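# Put the width-matched blank into the vise

## Task

Pick out the plain metal blank whose width equals that of the dark setting master, and place it in the vise: resting on the two low bars between the jaws, either keeping its original face up or flipped over, and butted against both the fixed jaw (the end block without hoses) and the work stop (the short rod between the jaws). Each other block must finish entirely on its own starting plate, face up or flipped, and not resting on another block or on any of the plate's pins. Nothing may count as placed if only the robot is holding it there at the end, and anything the robot is touching at the end must not drop by more than about a fingernail's width once released.

## Robot and tools

Robot: one custom six-joint arm (upper arm 638 mm, forearm 537 mm) with a Robotiq 140 two-finger gripper and a wrist camera. Its base may be tilted slightly relative to the table. Fixed cameras cam_high (896x504) and cam_low (896x504), plus cam_wrist (616x616 fisheye). Scene 1 has a job sheet reference image, viewable through show_instructions.

Frame: scene frame with its origin on the table top beneath the arm base; +z is up, +x forward, +y to the left when looking along +x. Results report end_effector_position in metres (the point between the pads when closed), end_effector_quat_wxyz, linear velocity (m/s) and angular velocity (rad/s), plus Joint positions (rad) and Joint velocities (rad/s) in column order. The reported hand position can be off, more so at long reach. Fingers point along the gripper's +z and open and close along its y. Closed fingertips stick out about 33 mm past that point, and open ones about 9 mm. Closing pushes the tips roughly 24 mm further out, so leave that clearance above surfaces.

execute_actions: argument actions is a list holding at most one item.
- An empty list sends nothing and just returns the state.
- A move is {"rows": [[...]], "steps": n}, with 1 to 15 rows and steps up to 15 (default 15, one step = 1/30 s). If there are fewer rows than steps, the last row repeats.
- A wait is {"steps": n} with n up to 300. It returns once that many steps have passed since the previous result, and reply time counts toward them.
- Optional pictures (boolean) switches the camera images on or off. A refused call moves nothing.

Each row holds 9 numbers, each in [-1, 1], for the single arm, in this order: arm/djoint1 (waist), arm/djoint2 (shoulder), arm/djoint3 (elbow), arm/djoint4 (forearm roll), arm/djoint5 (wrist pitch), arm/djoint6 (wrist roll), gripper/position, gripper/force_limit, gripper/speed.

The six joint values are offsets, not poses. They are measured from the joint angles shown in the most recent result that lists them. Before any such result in the scene, and for later calls within one reply, they are measured from where the arm is when the action begins. They are never measured from the previous row. Scale: 1.0 equals 1.398 rad for waist and shoulder, 2.097 rad for the elbow, and 2.622 rad for forearm roll, wrist pitch and wrist roll. A row of zeros does not mean hold still: it drives the arm back to the reference angles.

Joint ranges (rad): elbow -2.792 to 2.792, all others -6.283 to 6.283. Real ends may differ by 0.010. A call is refused if it asks for more than 0.010 past a stated end. Requests past the real end get clipped, and the result may say "joint sent to its limit".

Drive limits: speed caps of 2.09, 2.09, 3.14, 3.93, 3.93 and 3.93 rad/s, 0.3 s to accelerate, and all joints arrive together. Each step's target stays within 0.456 rad (waist, shoulder), 0.683 (elbow) or 0.854 (wrist joints) of the measured angle. Targets that would move the gripper more than 70 mm from where it is get scaled back. Between calls the arm keeps heading for your last row until it stalls or a step is HELD.

Gripper values are absolute settings, not offsets:
- position: +1 is fully open (140 mm). The pads meet near -0.8. At -1 the fingers close until blocked.
- force_limit: -1 is about 14 N, 0 about 60 N, +1 about 107 N.
- speed: -1 is about 30 mm/s, 0 about 140, +1 about 250.

object_status meanings: 0 moving; 1 blocked while opening; 2 blocked while closing (a grip); 3 reached the target or pads met (a thin part may still be held). To grip, send -1 and check for 2. To squeeze harder while at status 2, raise force_limit and nudge position by at least 0.01 (for example -1 to -0.98). position_measured is in counts: 3 is open, 230 is closed, and it is not linear in millimetres.

Result lines: "joint command not followed" means a clearance check changed the targets (mounting blocks count as part of the arm). HELD means part of your row was not sent on that step. TORQUE FAULT is triggered at the load limits (312, 312, 147, 41.4, 41.4, 41.4 N m, held weight included). FORCE FAULT is triggered when any external force reaches 144 N. Either fault stops the arm for 10 s, drops the rest of the call, and lets the arm yield. MOTOR HOT warns that an OVER-TEMPERATURE FAULT brake stop is coming; holding loads heats the motors.

zoom_image: camera (cam_high, cam_low or cam_wrist) and region [x0, y0, x1, y1] in pixels, from the top-left corner, at most 504x504. It gives a closer view of that camera's latest image. Camera calibrations come with the scene and may be slightly off.

show_instructions: no arguments, shows the reference pages. read_manual: optional section "licences". finished_scene: scene (1 or 2). Replying without a tool call ends everything.

Avoid the following: dropping parts, slamming, hard pushes, knocking anything off the table, and leaving a block off its plate, stacked, or on a pin. Brief tugs or pushes on parts can happen. Release the blank so that it rests seated on the bars against the fixed jaw and the stop, without the robot supporting it.

Each tool is called after "Request:" by a JSON object that holds its "method" and its "body".

Reference images:

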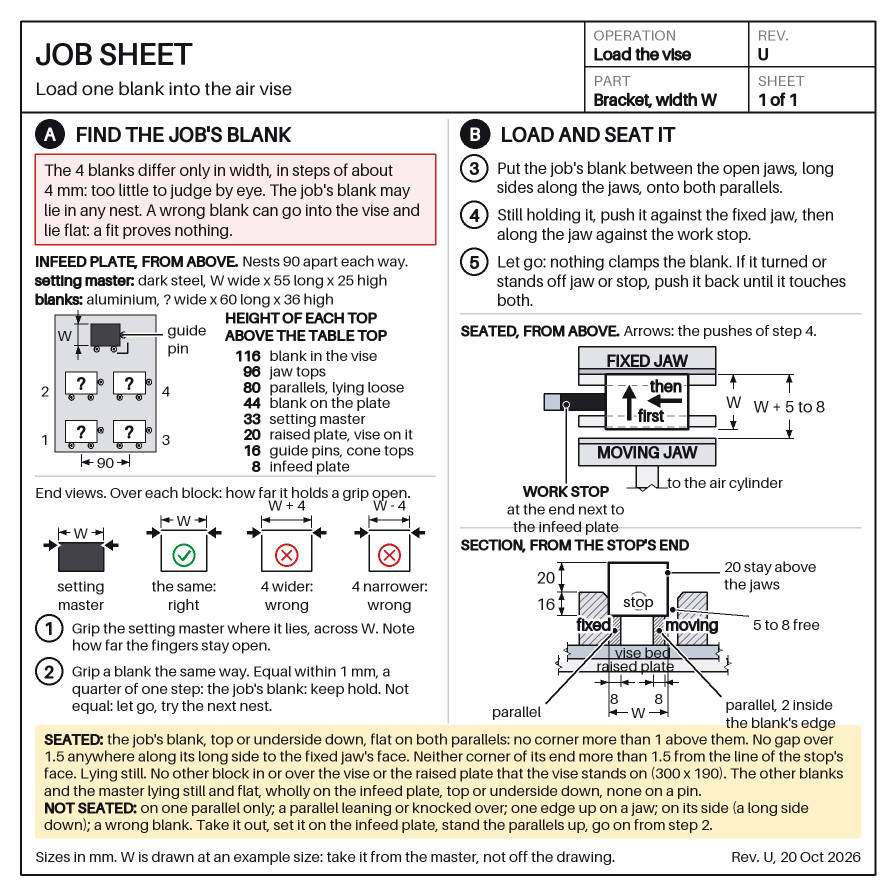

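## Session

Request:
{"method": "execute_actions", "body": {"actions": []}}

Scene clock: 0.00 s of 6600.00 s.
end_effector_position=(+1.0904, -0.0812, +0.3861) position_measured=3 object_status=3 end_effector_quat_wxyz=(+0.071, -0.598, +0.795, -0.076) end_effector_velocity=(+0.000, +0.000, -0.000) end_effector_angular_velocity=(-0.000, -0.000, +0.000)
Joint positions: [-0.095  0.878  0.576 -0.015  1.48   3.322]
Joint velocities: [ 0.     0.001 -0.001 -0.    -0.     0.   ]

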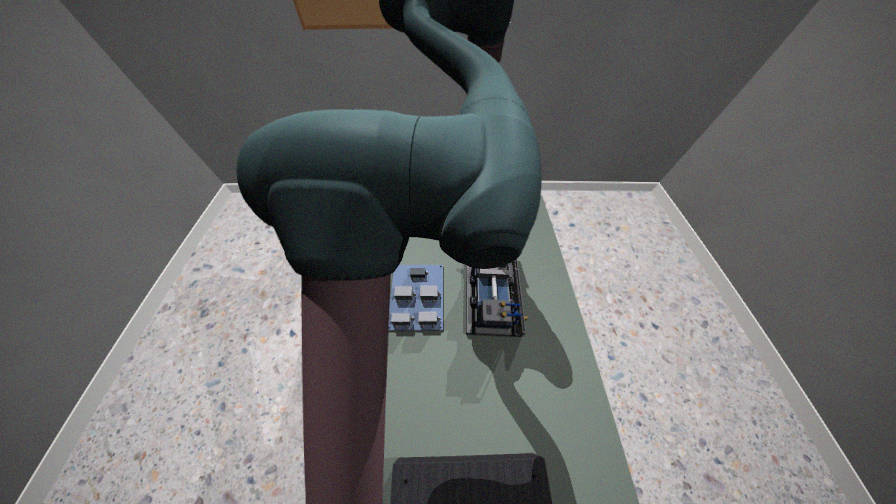

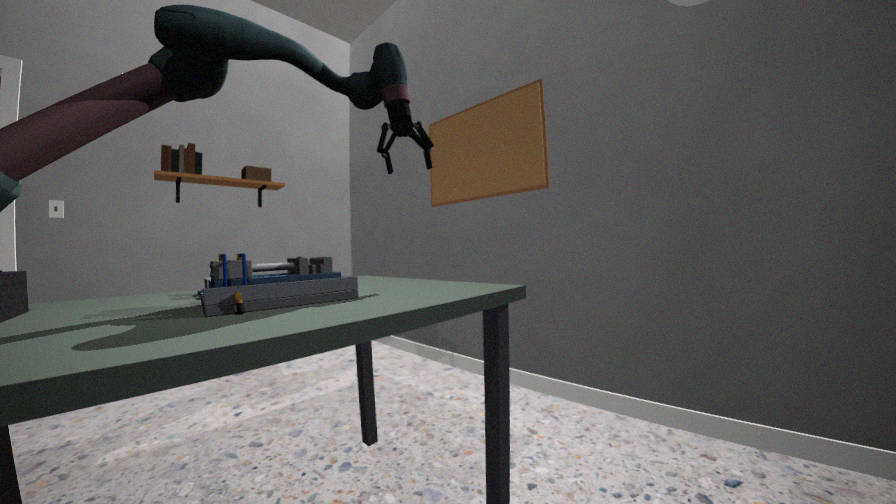

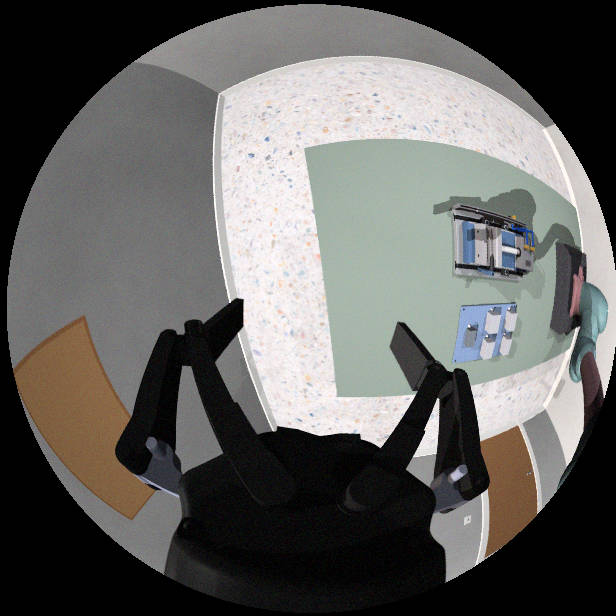

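Request:
{"method": "zoom_image", "body": {"camera": "cam_high", "region": [370, 240, 550, 350]}}

Request:
{"method": "zoom_image", "body": {"camera": "cam_wrist", "region": [430, 190, 560, 370]}}

Request:
{"method": "zoom_image", "body": {"camera": "cam_low", "region": [180, 240, 380, 330]}}

Region (370, 240, 550, 350) of cam_high's 896x504 image, scaled by 2.800, with more detail than that image has.

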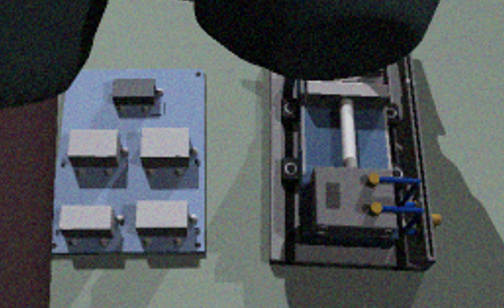

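Region (430, 190, 560, 370) of cam_wrist's 616x616 image, scaled by 2.800, with more detail than that image has.

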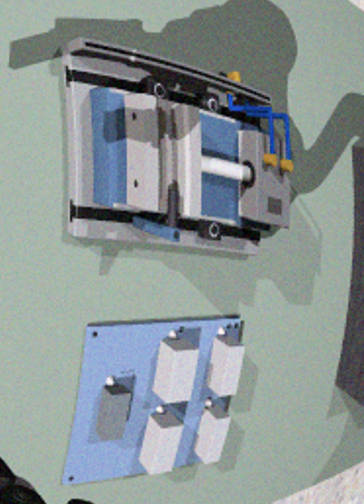

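Region (180, 240, 380, 330) of cam_low's 896x504 image, scaled by 2.520, with more detail than that image has; it fills the top 227 rows of this view, and the rest is white.

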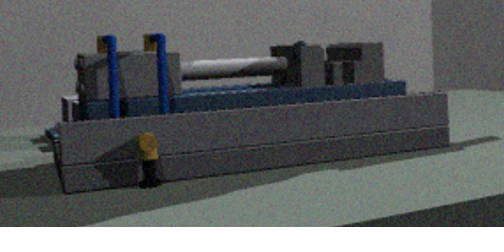

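Request:
{"method": "execute_actions", "body": {"actions": [{"rows": [[0.1431, -0.2866, 0.5038, 0.0057, -0.1710, -0.0195, 0.0, 0.0, 0.0]], "steps": 15}], "pictures": false}}

Request:
{"method": "execute_actions", "body": {"actions": [{"steps": 45}]}}

Scene clock: 120.50 s of 6600.00 s.
end_effector_position=(+0.9807, +0.0421, +0.3384) position_measured=105 object_status=0 end_effector_quat_wxyz=(+0.069, -0.653, +0.752, -0.062) end_effector_velocity=(-0.346, +0.159, -0.278) end_effector_angular_velocity=(+0.001, +0.356, +0.202)
Joint positions: [ 0.016  0.655  1.07  -0.007  1.231  3.293]
Joint velocities: [ 0.161 -0.323  1.043  0.012 -0.364 -0.041]
Steps of this call (steps 1 to 90: nothing new was sent; then 117.00 s passed at rest; steps 91 to 105: all 15 steps of this action). Readings (joint positions | what the end effector reports):
91: [-0.095 0.878 0.577 -0.015 1.480 3.322] | position_measured=3 object_status=0
92: [-0.094 0.875 0.582 -0.015 1.476 3.322] | position_measured=6 object_status=0
94: [-0.081 0.849 0.627 -0.014 1.447 3.318] | position_measured=21 object_status=0
98: [-0.034 0.756 0.798 -0.011 1.344 3.306] | position_measured=51 object_status=0
105: the state above

Scene clock: 122.00 s of 6600.00 s.
end_effector_position=(+0.7467, +0.1086, +0.2001) position_measured=129 object_status=3 end_effector_quat_wxyz=(+0.000, +0.696, -0.718, -0.000) end_effector_velocity=(+0.000, +0.000, +0.001) end_effector_angular_velocity=(+0.000, -0.001, -0.000)
Joint positions: [ 0.105  0.478  1.633 -0.     1.032  3.271]
Joint velocities: [ 0.001 -0.    -0.001  0.    -0.     0.001]
Steps of this call (steps 1 to 45: the robot went on to your last target). Readings (joint positions | what the end effector reports):
1: [0.022 0.644 1.105 -0.006 1.218 3.292] | position_measured=112 object_status=0
2: [0.027 0.633 1.140 -0.006 1.206 3.291] | position_measured=120 object_status=0
4: [0.038 0.612 1.208 -0.005 1.182 3.288] | position_measured=129 object_status=0
8: [0.059 0.570 1.341 -0.004 1.135 3.282] | position_measured=129 object_status=0
45: the state above
The arm was judged still, so your last target was given up. Only a new action makes it travel on or press farther. Fingers that are still opening or closing keep moving.
camera_calibration (this result's frames):
cam_wrist: T_world_to_cam=[[-0.994997, -0.0923987, -0.0380045, 0.766091], [-0.0997608, 0.939562, 0.327522, -0.0722601], [0.00544491, 0.329675, -0.944079, 0.317762], [0, 0, 0, 1]] pos_world=[0.753319, 0.0339204, 0.352774]

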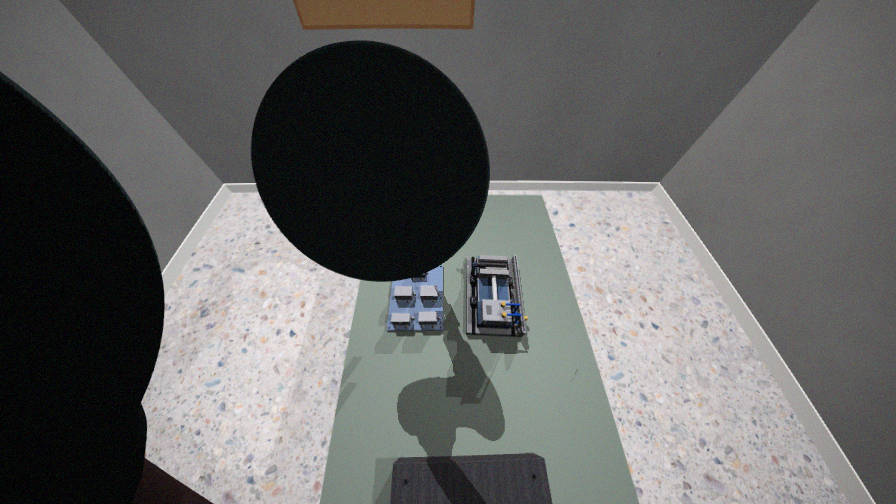

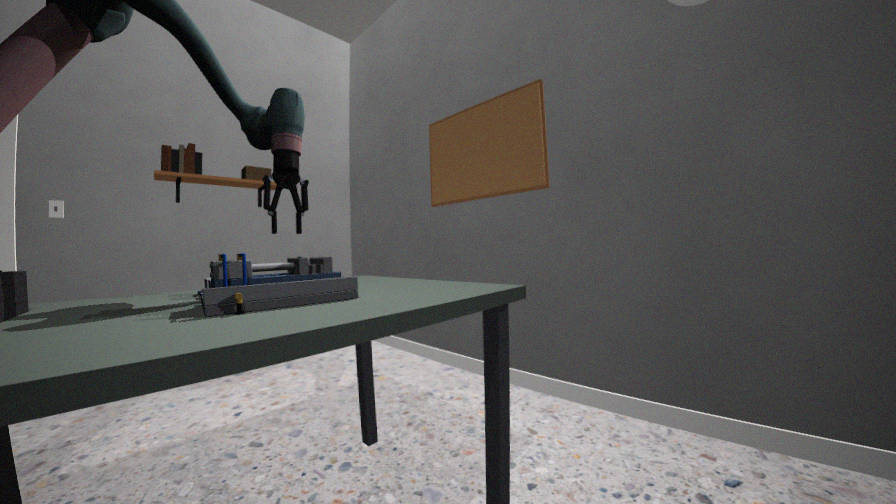

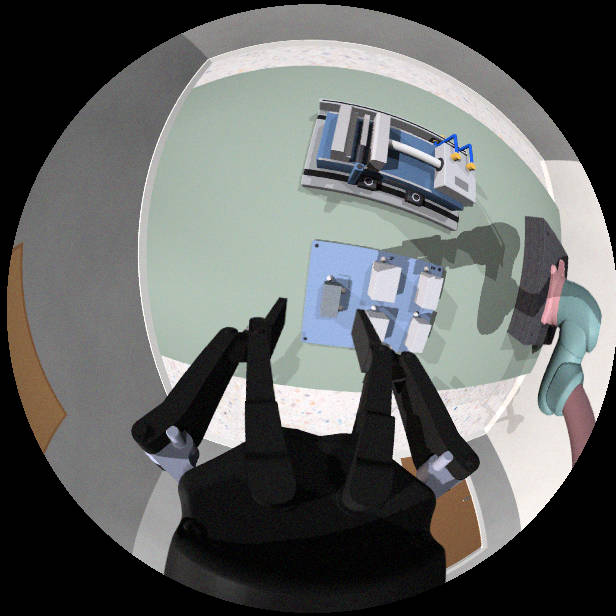

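Request:
{"method": "zoom_image", "body": {"camera": "cam_wrist", "region": [270, 230, 460, 370]}}

Request:
{"method": "zoom_image", "body": {"camera": "cam_wrist", "region": [290, 90, 490, 240]}}

Request:
{"method": "zoom_image", "body": {"camera": "cam_high", "region": [450, 245, 540, 345]}}

Region (270, 230, 460, 370) of cam_wrist's 616x616 image, scaled by 2.653, with more detail than that image has; it fills the top 371 rows of this view, and the rest is white.

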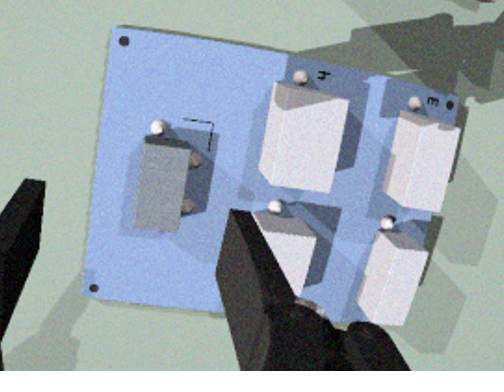

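Region (290, 90, 490, 240) of cam_wrist's 616x616 image, scaled by 2.520, with more detail than that image has; it fills the top 378 rows of this view, and the rest is white.

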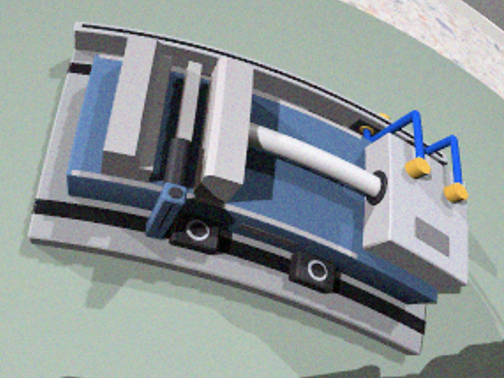

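Region (450, 245, 540, 345) of cam_high's 896x504 image, scaled by 5.040, with more detail than that image has; it fills the left 454 columns of this view, and the rest is white.

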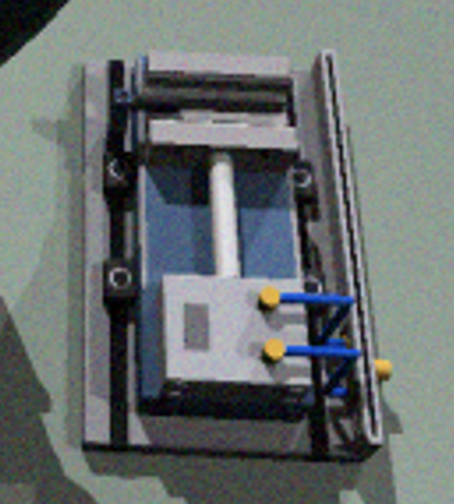

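Request:
{"method": "execute_actions", "body": {"actions": [{"rows": [[0.0214, 0.0433, 0.0481, 0.0, -0.0621, 0.0101, -0.2, 0.0, 0.0]], "steps": 15}], "pictures": false}}

Request:
{"method": "execute_actions", "body": {"actions": [{"steps": 15}]}}

Scene clock: 201.93 s of 6600.00 s.
end_effector_position=(+0.7272, +0.1289, +0.1110) position_measured=154 object_status=3 end_effector_quat_wxyz=(-0.000, +0.698, -0.717, +0.000) end_effector_velocity=(-0.001, +0.001, -0.001) end_effector_angular_velocity=(+0.000, +0.002, -0.000)
Joint positions: [ 0.135  0.538  1.734 -0.     0.869  3.297]
Joint velocities: [ 0.001  0.001  0.001  0.001 -0.     0.   ]
Steps of this call (steps 1 to 90: nothing new was sent; then 76.43 s passed at rest; steps 91 to 105: all 15 steps of this action). Readings (joint positions | what the end effector reports):
91: [0.105 0.478 1.633 -0.000 1.031 3.271] | position_measured=129 object_status=0
92: [0.107 0.480 1.637 -0.000 1.024 3.271] | position_measured=131 object_status=0
94: [0.116 0.500 1.671 -0.000 0.970 3.281] | position_measured=147 object_status=0
98: [0.134 0.537 1.731 -0.000 0.874 3.296] | position_measured=154 object_status=0
105: the state above

Scene clock: 202.43 s of 6600.00 s.
end_effector_position=(+0.7271, +0.1289, +0.1109) position_measured=154 object_status=3 end_effector_quat_wxyz=(-0.000, +0.698, -0.717, +0.000) end_effector_velocity=(-0.000, -0.000, -0.001) end_effector_angular_velocity=(-0.000, +0.001, +0.000)
Joint positions: [ 0.135  0.538  1.734 -0.     0.869  3.297]
Joint velocities: [-0.001  0.001  0.001  0.    -0.    -0.001]
Steps of this call (steps 1 to 15: the robot went on to your last target). Readings (joint positions | what the end effector reports):
1: [0.135 0.538 1.734 -0.000 0.869 3.297] | position_measured=154 object_status=3
2: [0.135 0.538 1.734 -0.000 0.869 3.297] | position_measured=154 object_status=3
4: [0.135 0.538 1.734 -0.000 0.869 3.297] | position_measured=154 object_status=3
8: [0.135 0.538 1.734 -0.000 0.869 3.297] | position_measured=154 object_status=3
15: the state above
The arm was judged still, so your last target was given up. Only a new action makes it travel on or press farther. Fingers that are still opening or closing keep moving.
camera_calibration (this result's frames):
cam_wrist: T_world_to_cam=[[-0.994619, -0.0958201, -0.0393858, 0.745408], [-0.103447, 0.93916, 0.327532, -0.0612764], [0.00560537, 0.329844, -0.944019, 0.226811], [0, 0, 0, 1]] pos_world=[0.733787, 0.0541611, 0.263543]

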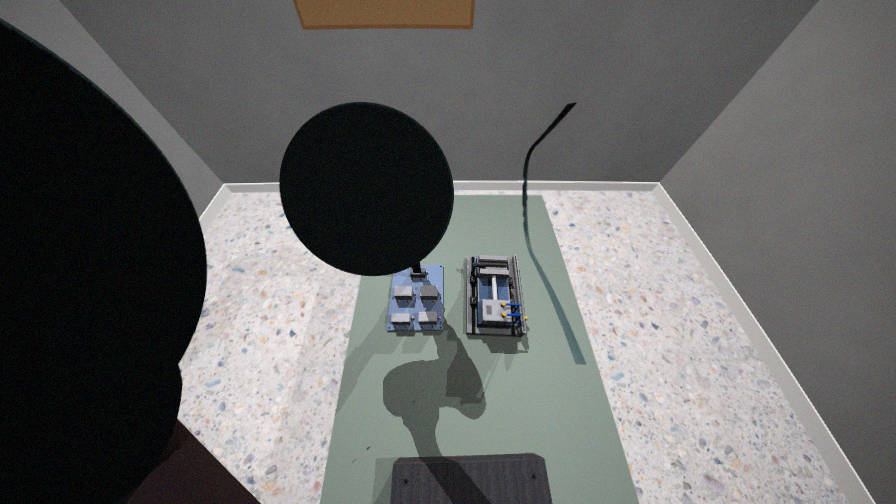

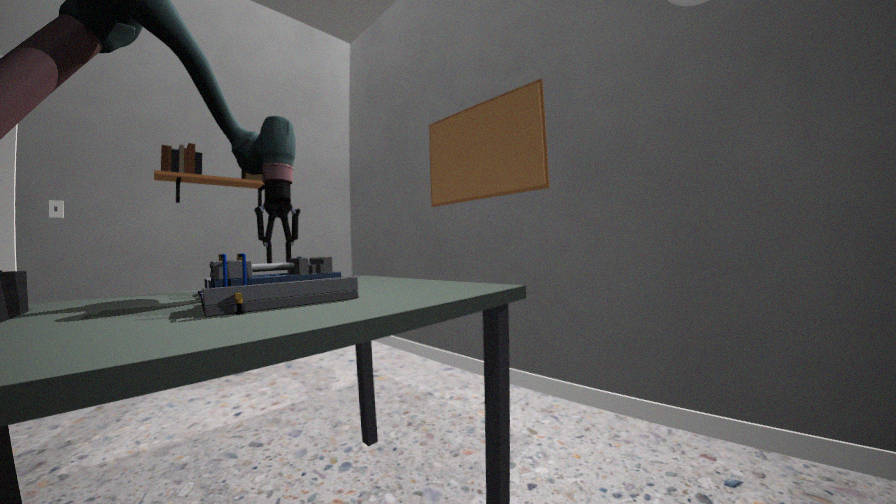

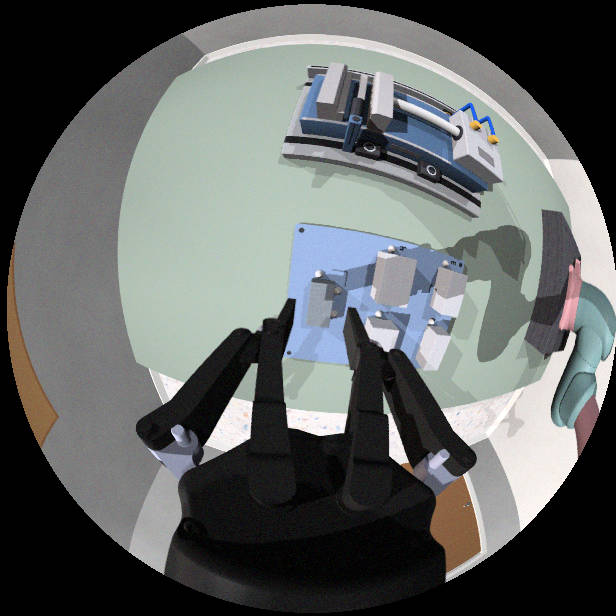

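Request:
{"method": "zoom_image", "body": {"camera": "cam_wrist", "region": [270, 250, 380, 360]}}

Request:
{"method": "zoom_image", "body": {"camera": "cam_wrist", "region": [350, 225, 490, 385]}}

Region (270, 250, 380, 360) of cam_wrist's 616x616 image, scaled by 4.582, with more detail than that image has.

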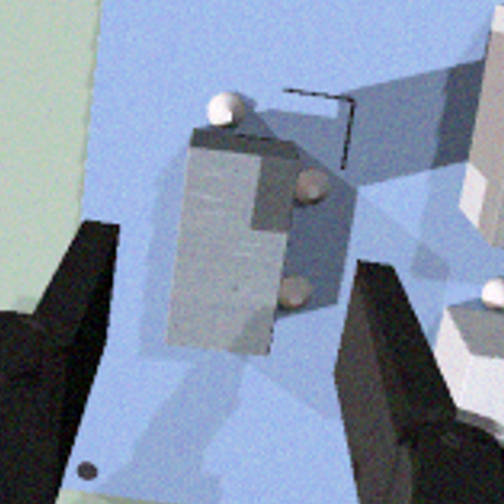

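Region (350, 225, 490, 385) of cam_wrist's 616x616 image, scaled by 3.150, with more detail than that image has; it fills the left 441 columns of this view, and the rest is white.

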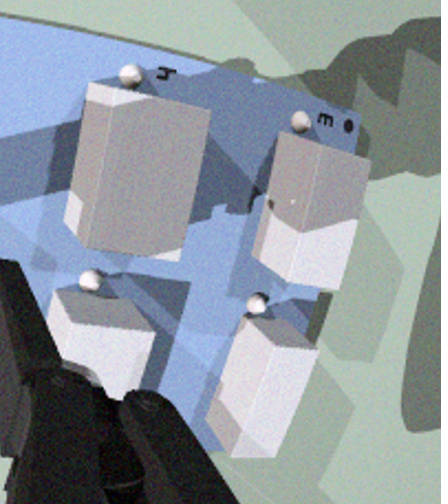

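Request:
{"method": "execute_actions", "body": {"actions": [{"rows": [[0,0.003,0.0009,0,-0.0024,0,-0.2,-0.5,0],[0,0.008,0.0025,0,-0.0063,0,-0.2,-0.5,0],[0,0.014,0.0044,0,-0.011,0,-0.2,-0.5,0],[0,0.020,0.0063,0,-0.0157,0,-0.2,-0.5,0],[0,0.026,0.0082,0,-0.0204,0,-0.2,-0.5,0],[0,0.032,0.0101,0,-0.0251,0,-0.2,-0.5,0],[0,0.037,0.0116,0,-0.029,0,-0.2,-0.5,0],[0,0.041,0.0129,0,-0.0322,0,-0.2,-0.5,0],[0,0.044,0.0138,0,-0.0345,0,-0.2,-0.5,0],[0,0.0458,0.0144,0,-0.0359,0,-0.2,-0.5,0],[0,0.0464,0.0146,0,-0.0364,0,-0.2,-0.5,0]], "steps": 15}]}}

Scene clock: 311.33 s of 6600.00 s.
end_effector_position=(+0.7271, +0.1289, +0.0513) position_measured=154 object_status=3 end_effector_quat_wxyz=(-0.000, +0.698, -0.717, +0.000) end_effector_velocity=(-0.001, +0.000, -0.004) end_effector_angular_velocity=(+0.000, +0.000, +0.001)
Joint positions: [0.135 0.603 1.764 0.    0.774 3.297]
Joint velocities: [ 0.     0.004  0.003  0.    -0.007 -0.   ]
Steps of this call (steps 1 to 90: nothing new was sent; then 105.40 s passed at rest; steps 91 to 105: all 15 steps of this action). Readings (joint positions | what the end effector reports):
91: [0.135 0.538 1.734 -0.000 0.869 3.297] | position_measured=154 object_status=3
92: [0.135 0.540 1.735 0.000 0.866 3.297] | position_measured=154 object_status=3
94: [0.135 0.549 1.739 0.000 0.853 3.297] | position_measured=154 object_status=3
98: [0.135 0.579 1.753 0.000 0.809 3.297] | position_measured=154 object_status=3
105: the state above
camera_calibration (this result's frames):
cam_wrist: T_world_to_cam=[[-0.994618, -0.0957828, -0.0394989, 0.74306], [-0.10345, 0.939141, 0.327585, -0.0417857], [0.00571801, 0.329909, -0.943996, 0.170411], [0, 0, 0, 1]] pos_world=[0.733764, 0.0541952, 0.203905]

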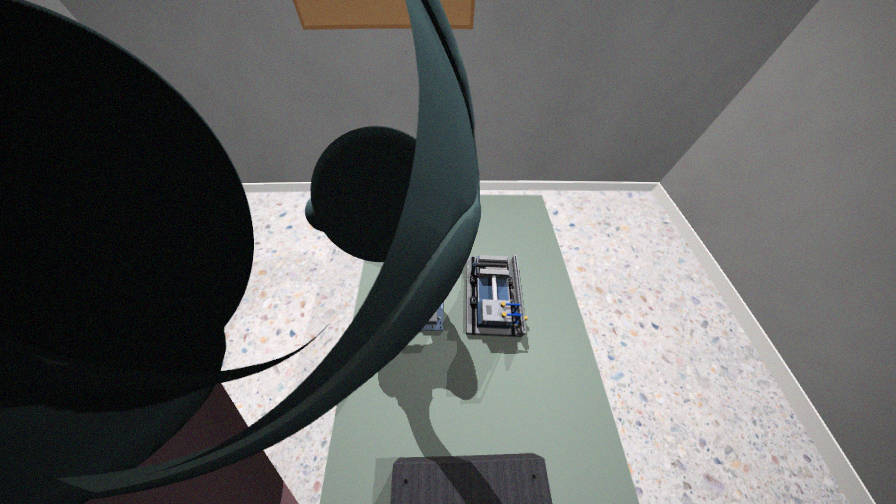

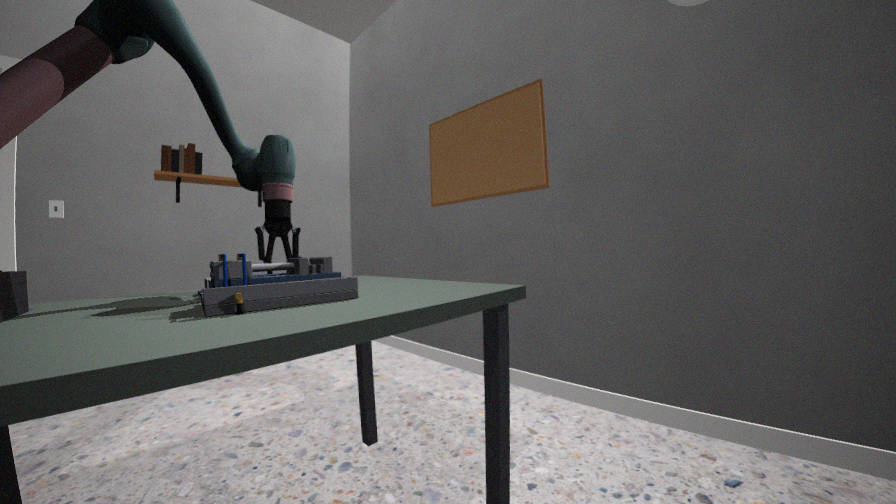

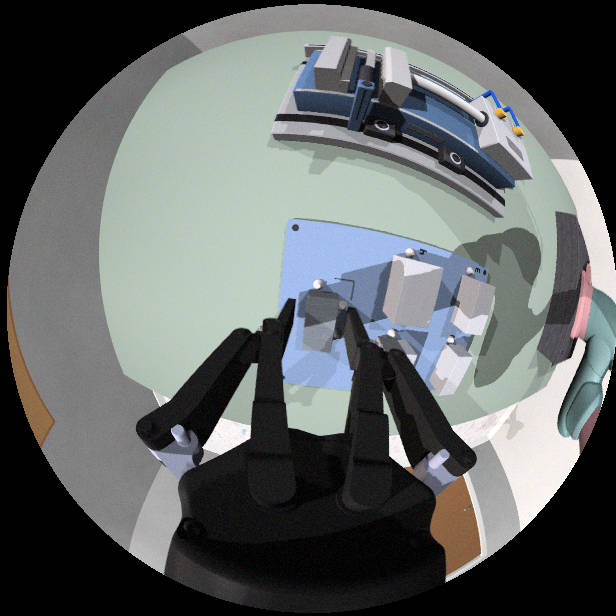

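Request:
{"method": "zoom_image", "body": {"camera": "cam_wrist", "region": [270, 265, 380, 375]}}

Region (270, 265, 380, 375) of cam_wrist's 616x616 image, scaled by 4.582, with more detail than that image has.

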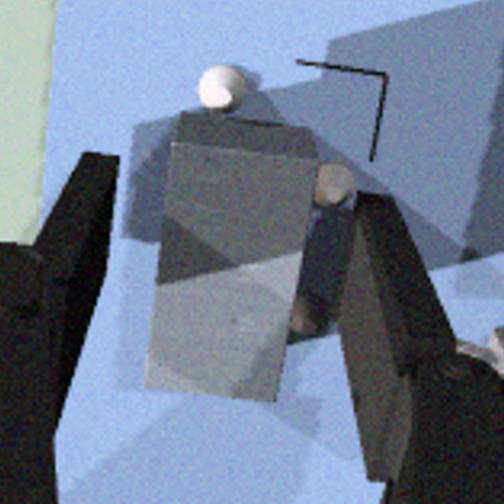

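Request:
{"method": "execute_actions", "body": {"actions": [{"rows": [[0,0,0,0,0,0,-1,0.2,-0.6]], "steps": 15}], "pictures": false}}

Request:
{"method": "execute_actions", "body": {"actions": [{"steps": 10}]}}

Scene clock: 323.03 s of 6600.00 s.
end_effector_position=(+0.7270, +0.1289, +0.0513) position_measured=192 object_status=0 end_effector_quat_wxyz=(-0.000, +0.698, -0.717, +0.000) end_effector_velocity=(-0.000, +0.000, +0.000) end_effector_angular_velocity=(+0.000, -0.001, +0.001)
Joint positions: [ 0.135  0.603  1.765 -0.     0.774  3.297]
Joint velocities: [ 0.    -0.001  0.    -0.    -0.    -0.001]
Steps of this call (steps 1 to 15: the robot went on to your last target; steps 16 to 90: nothing new was sent; then 8.20 s passed at rest; steps 91 to 105: all 15 steps of this action). Readings (joint positions | what the end effector reports):
91: [0.135 0.603 1.765 -0.000 0.773 3.297] | position_measured=154 object_status=0
92: [0.135 0.603 1.765 -0.000 0.773 3.297] | position_measured=156 object_status=0
94: [0.135 0.603 1.765 -0.000 0.773 3.297] | position_measured=164 object_status=0
98: [0.135 0.603 1.765 -0.000 0.774 3.297] | position_measured=180 object_status=0
105: the state above

Scene clock: 323.37 s of 6600.00 s.
end_effector_position=(+0.7271, +0.1289, +0.0513) position_measured=192 object_status=2 end_effector_quat_wxyz=(-0.000, +0.698, -0.717, +0.000) end_effector_velocity=(+0.001, +0.000, +0.000) end_effector_angular_velocity=(+0.000, -0.001, -0.000)
Joint positions: [ 0.135  0.603  1.764 -0.     0.774  3.297]
Joint velocities: [-0.     0.001 -0.001  0.     0.     0.   ]
Steps of this call (steps 1 to 10: the robot went on to your last target). Readings (joint positions | what the end effector reports):
1: [0.135 0.603 1.765 -0.000 0.774 3.297] | position_measured=192 object_status=0
2: [0.135 0.603 1.765 -0.000 0.774 3.297] | position_measured=192 object_status=2
4: [0.135 0.603 1.765 -0.000 0.774 3.297] | position_measured=192 object_status=2
8: [0.135 0.603 1.765 -0.000 0.774 3.297] | position_measured=192 object_status=2
10: the state above
camera_calibration (this result's frames):
cam_wrist: T_world_to_cam=[[-0.994616, -0.0958194, -0.0394591, 0.74301], [-0.103471, 0.939157, 0.327535, -0.041745], [0.00567415, 0.329854, -0.944015, 0.170478], [0, 0, 0, 1]] pos_world=[0.733723, 0.0541671, 0.203925]

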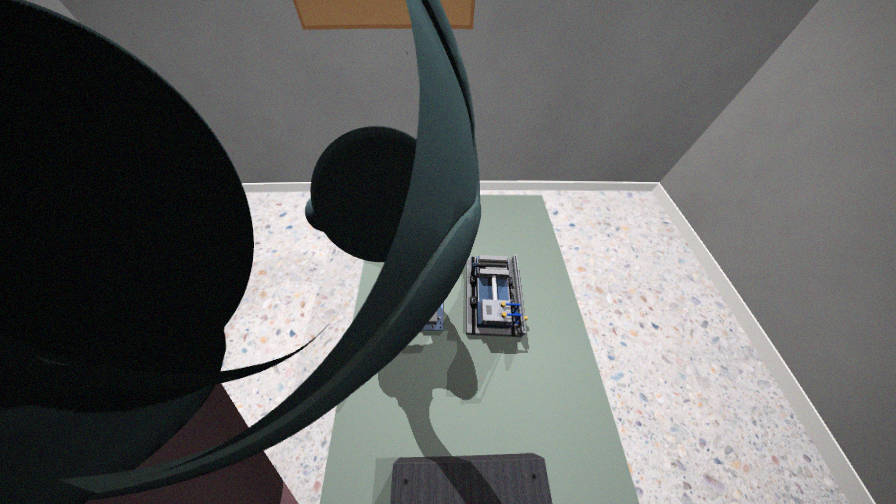

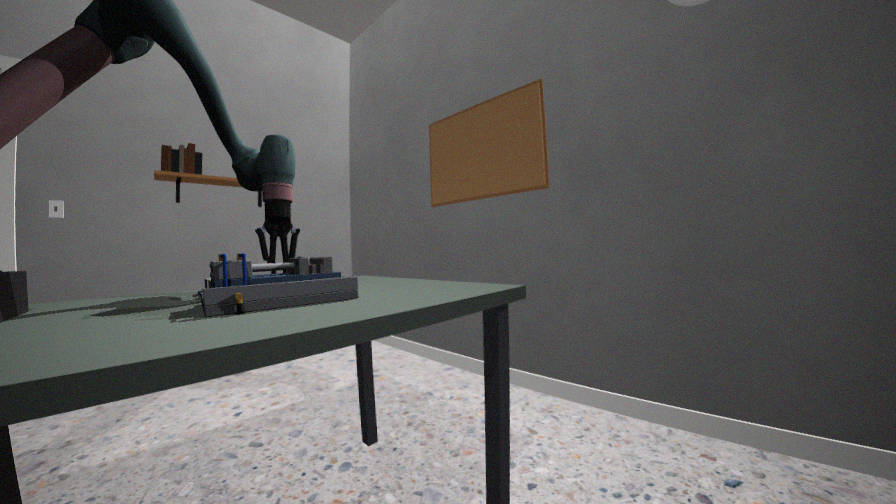

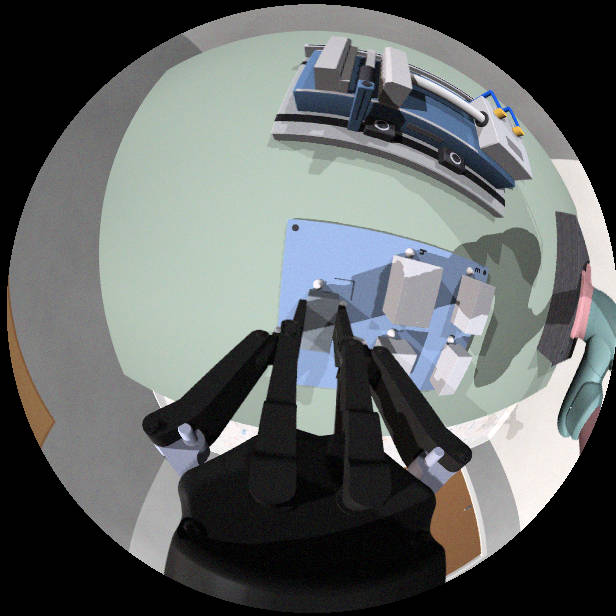

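Request:
{"method": "zoom_image", "body": {"camera": "cam_wrist", "region": [270, 265, 380, 375]}}

Request:
{"method": "zoom_image", "body": {"camera": "cam_wrist", "region": [365, 235, 515, 405]}}

Region (270, 265, 380, 375) of cam_wrist's 616x616 image, scaled by 4.582, with more detail than that image has.

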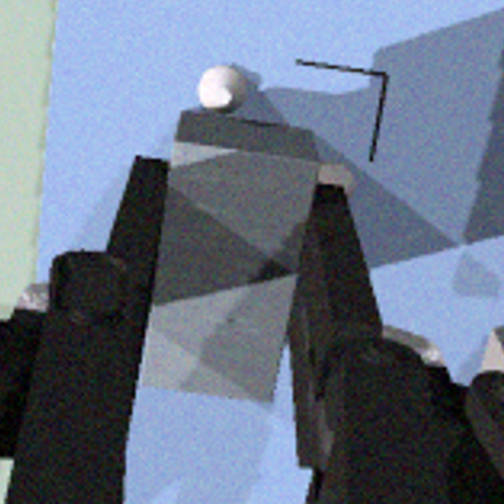

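Region (365, 235, 515, 405) of cam_wrist's 616x616 image, scaled by 2.965, with more detail than that image has; it fills the left 445 columns of this view, and the rest is white.

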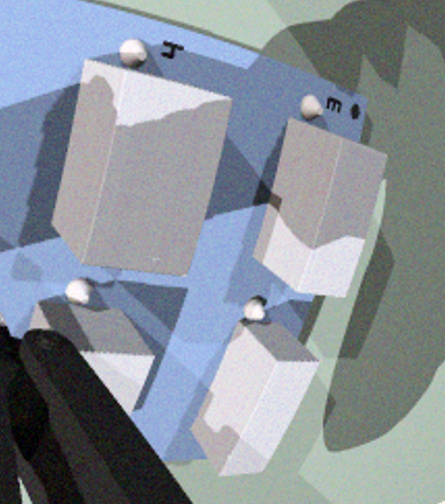

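Request:
{"method": "execute_actions", "body": {"actions": [{"rows": [[0,0,0,0,0,0,-0.2,0.2,0.2],[0,0,0,0,0,0,-0.2,0.2,0.2],[0,0,0,0,0,0,-0.2,0.2,0.2],[0,0,0,0,0,0,-0.2,0.2,0.2],[0,0,0,0,0,0,-0.2,0.2,0.2],[0,0,0,0,0,0,-0.2,0.2,0.2],[0,-0.0381,-0.0115,0,0.0295,0,-0.2,0.2,0.2],[0,-0.0381,-0.0115,0,0.0295,0,-0.2,0.2,0.2],[0,-0.0381,-0.0115,0,0.0295,0,-0.2,0.2,0.2],[0,-0.0381,-0.0115,0,0.0295,0,-0.2,0.2,0.2],[0,-0.0381,-0.0115,0,0.0295,0,-0.2,0.2,0.2],[0,-0.0381,-0.0115,0,0.0295,0,-0.2,0.2,0.2],[0,-0.0381,-0.0115,0,0.0295,0,-0.2,0.2,0.2],[0,-0.0381,-0.0115,0,0.0295,0,-0.2,0.2,0.2],[0.0925,-0.17485,0.14693,0,-0.02428,0.04169,-0.2,0.2,0.2]], "steps": 15}], "pictures": false}}

Request:
{"method": "execute_actions", "body": {"actions": [{"steps": 30}]}}

Scene clock: 408.40 s of 6600.00 s.
end_effector_position=(+0.7272, +0.1290, +0.1000) position_measured=154 object_status=3 end_effector_quat_wxyz=(-0.001, +0.698, -0.717, +0.000) end_effector_velocity=(-0.007, +0.008, +0.005) end_effector_angular_velocity=(+0.000, -0.002, +0.003)
Joint positions: [0.135 0.549 1.74  0.    0.851 3.297]
Joint velocities: [ 0.011 -0.013  0.011  0.     0.     0.008]
Steps of this call (steps 1 to 15: the robot went on to your last target; steps 16 to 90: nothing new was sent; then 81.53 s passed at rest; steps 91 to 105: all 15 steps of this action). Readings (joint positions | what the end effector reports):
91: [0.135 0.603 1.764 0.000 0.774 3.297] | position_measured=192 object_status=0
92: [0.135 0.603 1.764 0.000 0.774 3.297] | position_measured=192 object_status=0
94: [0.135 0.603 1.764 0.000 0.774 3.297] | position_measured=171 object_status=0
98: [0.135 0.599 1.763 0.000 0.779 3.297] | position_measured=154 object_status=0
105: the state above

Scene clock: 409.40 s of 6600.00 s.
end_effector_position=(+0.5466, +0.1799, +0.1001) position_measured=154 object_status=3 end_effector_quat_wxyz=(-0.000, +0.705, -0.710, +0.000) end_effector_velocity=(+0.001, -0.001, -0.000) end_effector_angular_velocity=(-0.000, +0.001, -0.001)
Joint positions: [ 0.264  0.358  2.073 -0.     0.71   3.406]
Joint velocities: [-0.001  0.001 -0.001 -0.     0.    -0.   ]
Steps of this call (steps 1 to 30: the robot went on to your last target). Readings (joint positions | what the end effector reports):
1: [0.137 0.547 1.745 0.000 0.848 3.299] | position_measured=154 object_status=3
2: [0.143 0.537 1.762 0.000 0.840 3.305] | position_measured=154 object_status=3
4: [0.168 0.501 1.824 0.000 0.814 3.325] | position_measured=154 object_status=3
8: [0.214 0.433 1.943 0.000 0.764 3.364] | position_measured=154 object_status=3
30: the state above
The arm was judged still, so your last target was given up. Only a new action makes it travel on or press farther. Fingers that are still opening or closing keep moving.
camera_calibration (this result's frames):
cam_wrist: T_world_to_cam=[[-0.992496, -0.11574, -0.0394324, 0.572696], [-0.122269, 0.936872, 0.327598, -0.113658], [-0.000973083, 0.329961, -0.943994, 0.204376], [0, 0, 0, 1]] pos_world=[0.554701, 0.105331, 0.252747]

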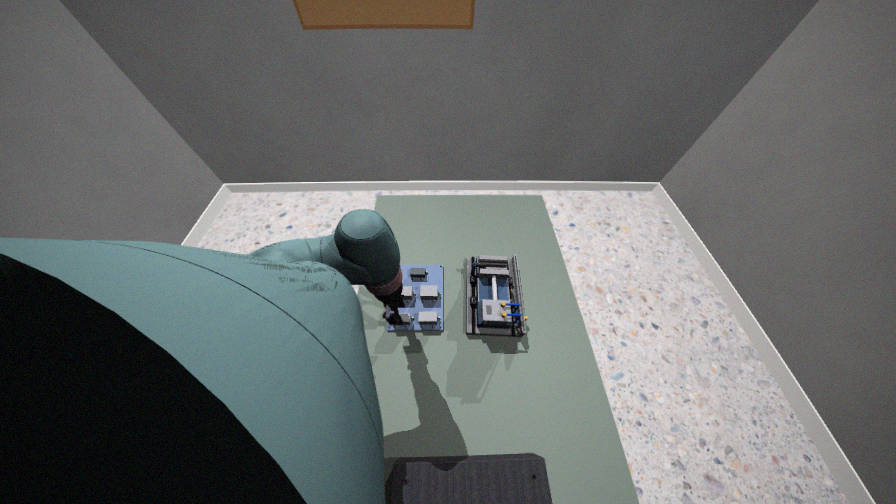

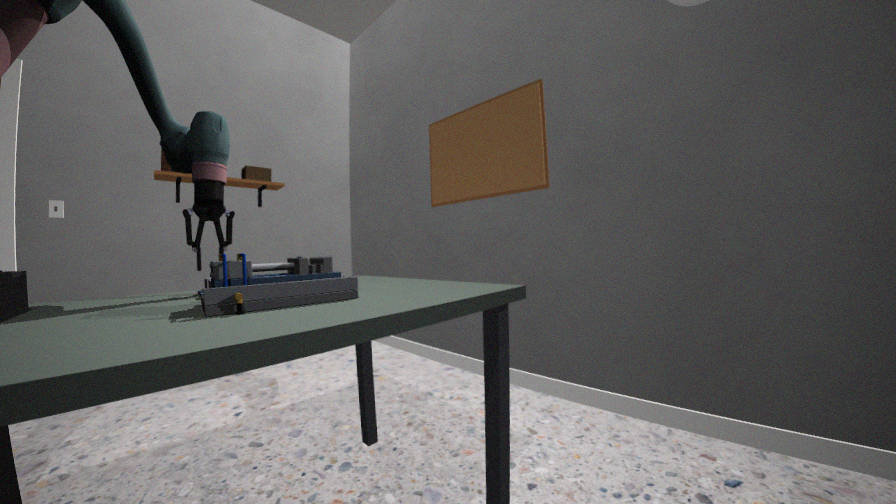

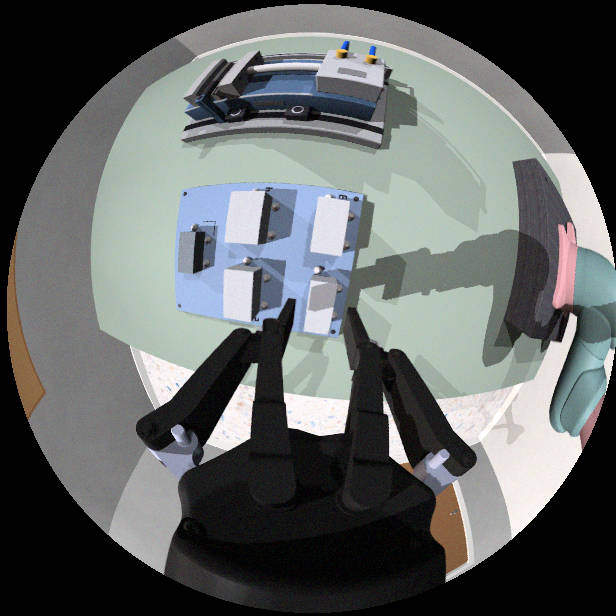

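Request:
{"method": "zoom_image", "body": {"camera": "cam_wrist", "region": [270, 250, 380, 360]}}

Request:
{"method": "zoom_image", "body": {"camera": "cam_wrist", "region": [165, 175, 375, 345]}}

Region (270, 250, 380, 360) of cam_wrist's 616x616 image, scaled by 4.582, with more detail than that image has.

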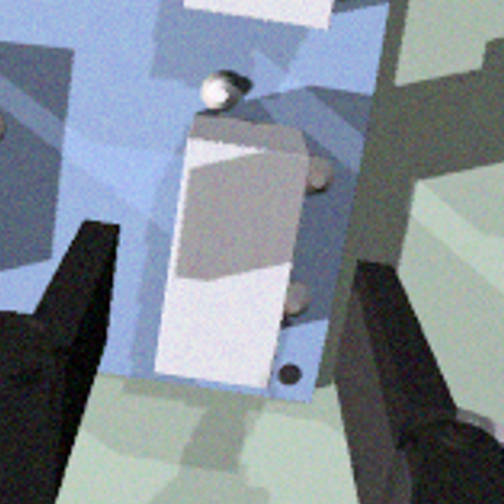

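Region (165, 175, 375, 345) of cam_wrist's 616x616 image, scaled by 2.400, with more detail than that image has; it fills the top 408 rows of this view, and the rest is white.

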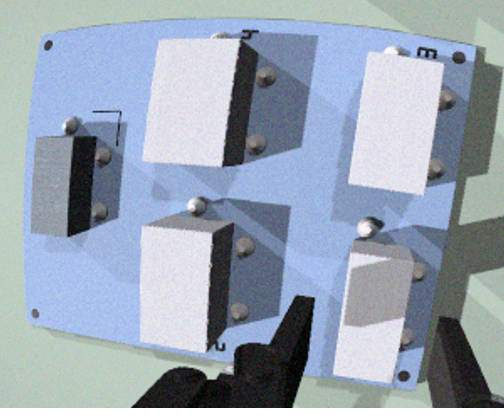

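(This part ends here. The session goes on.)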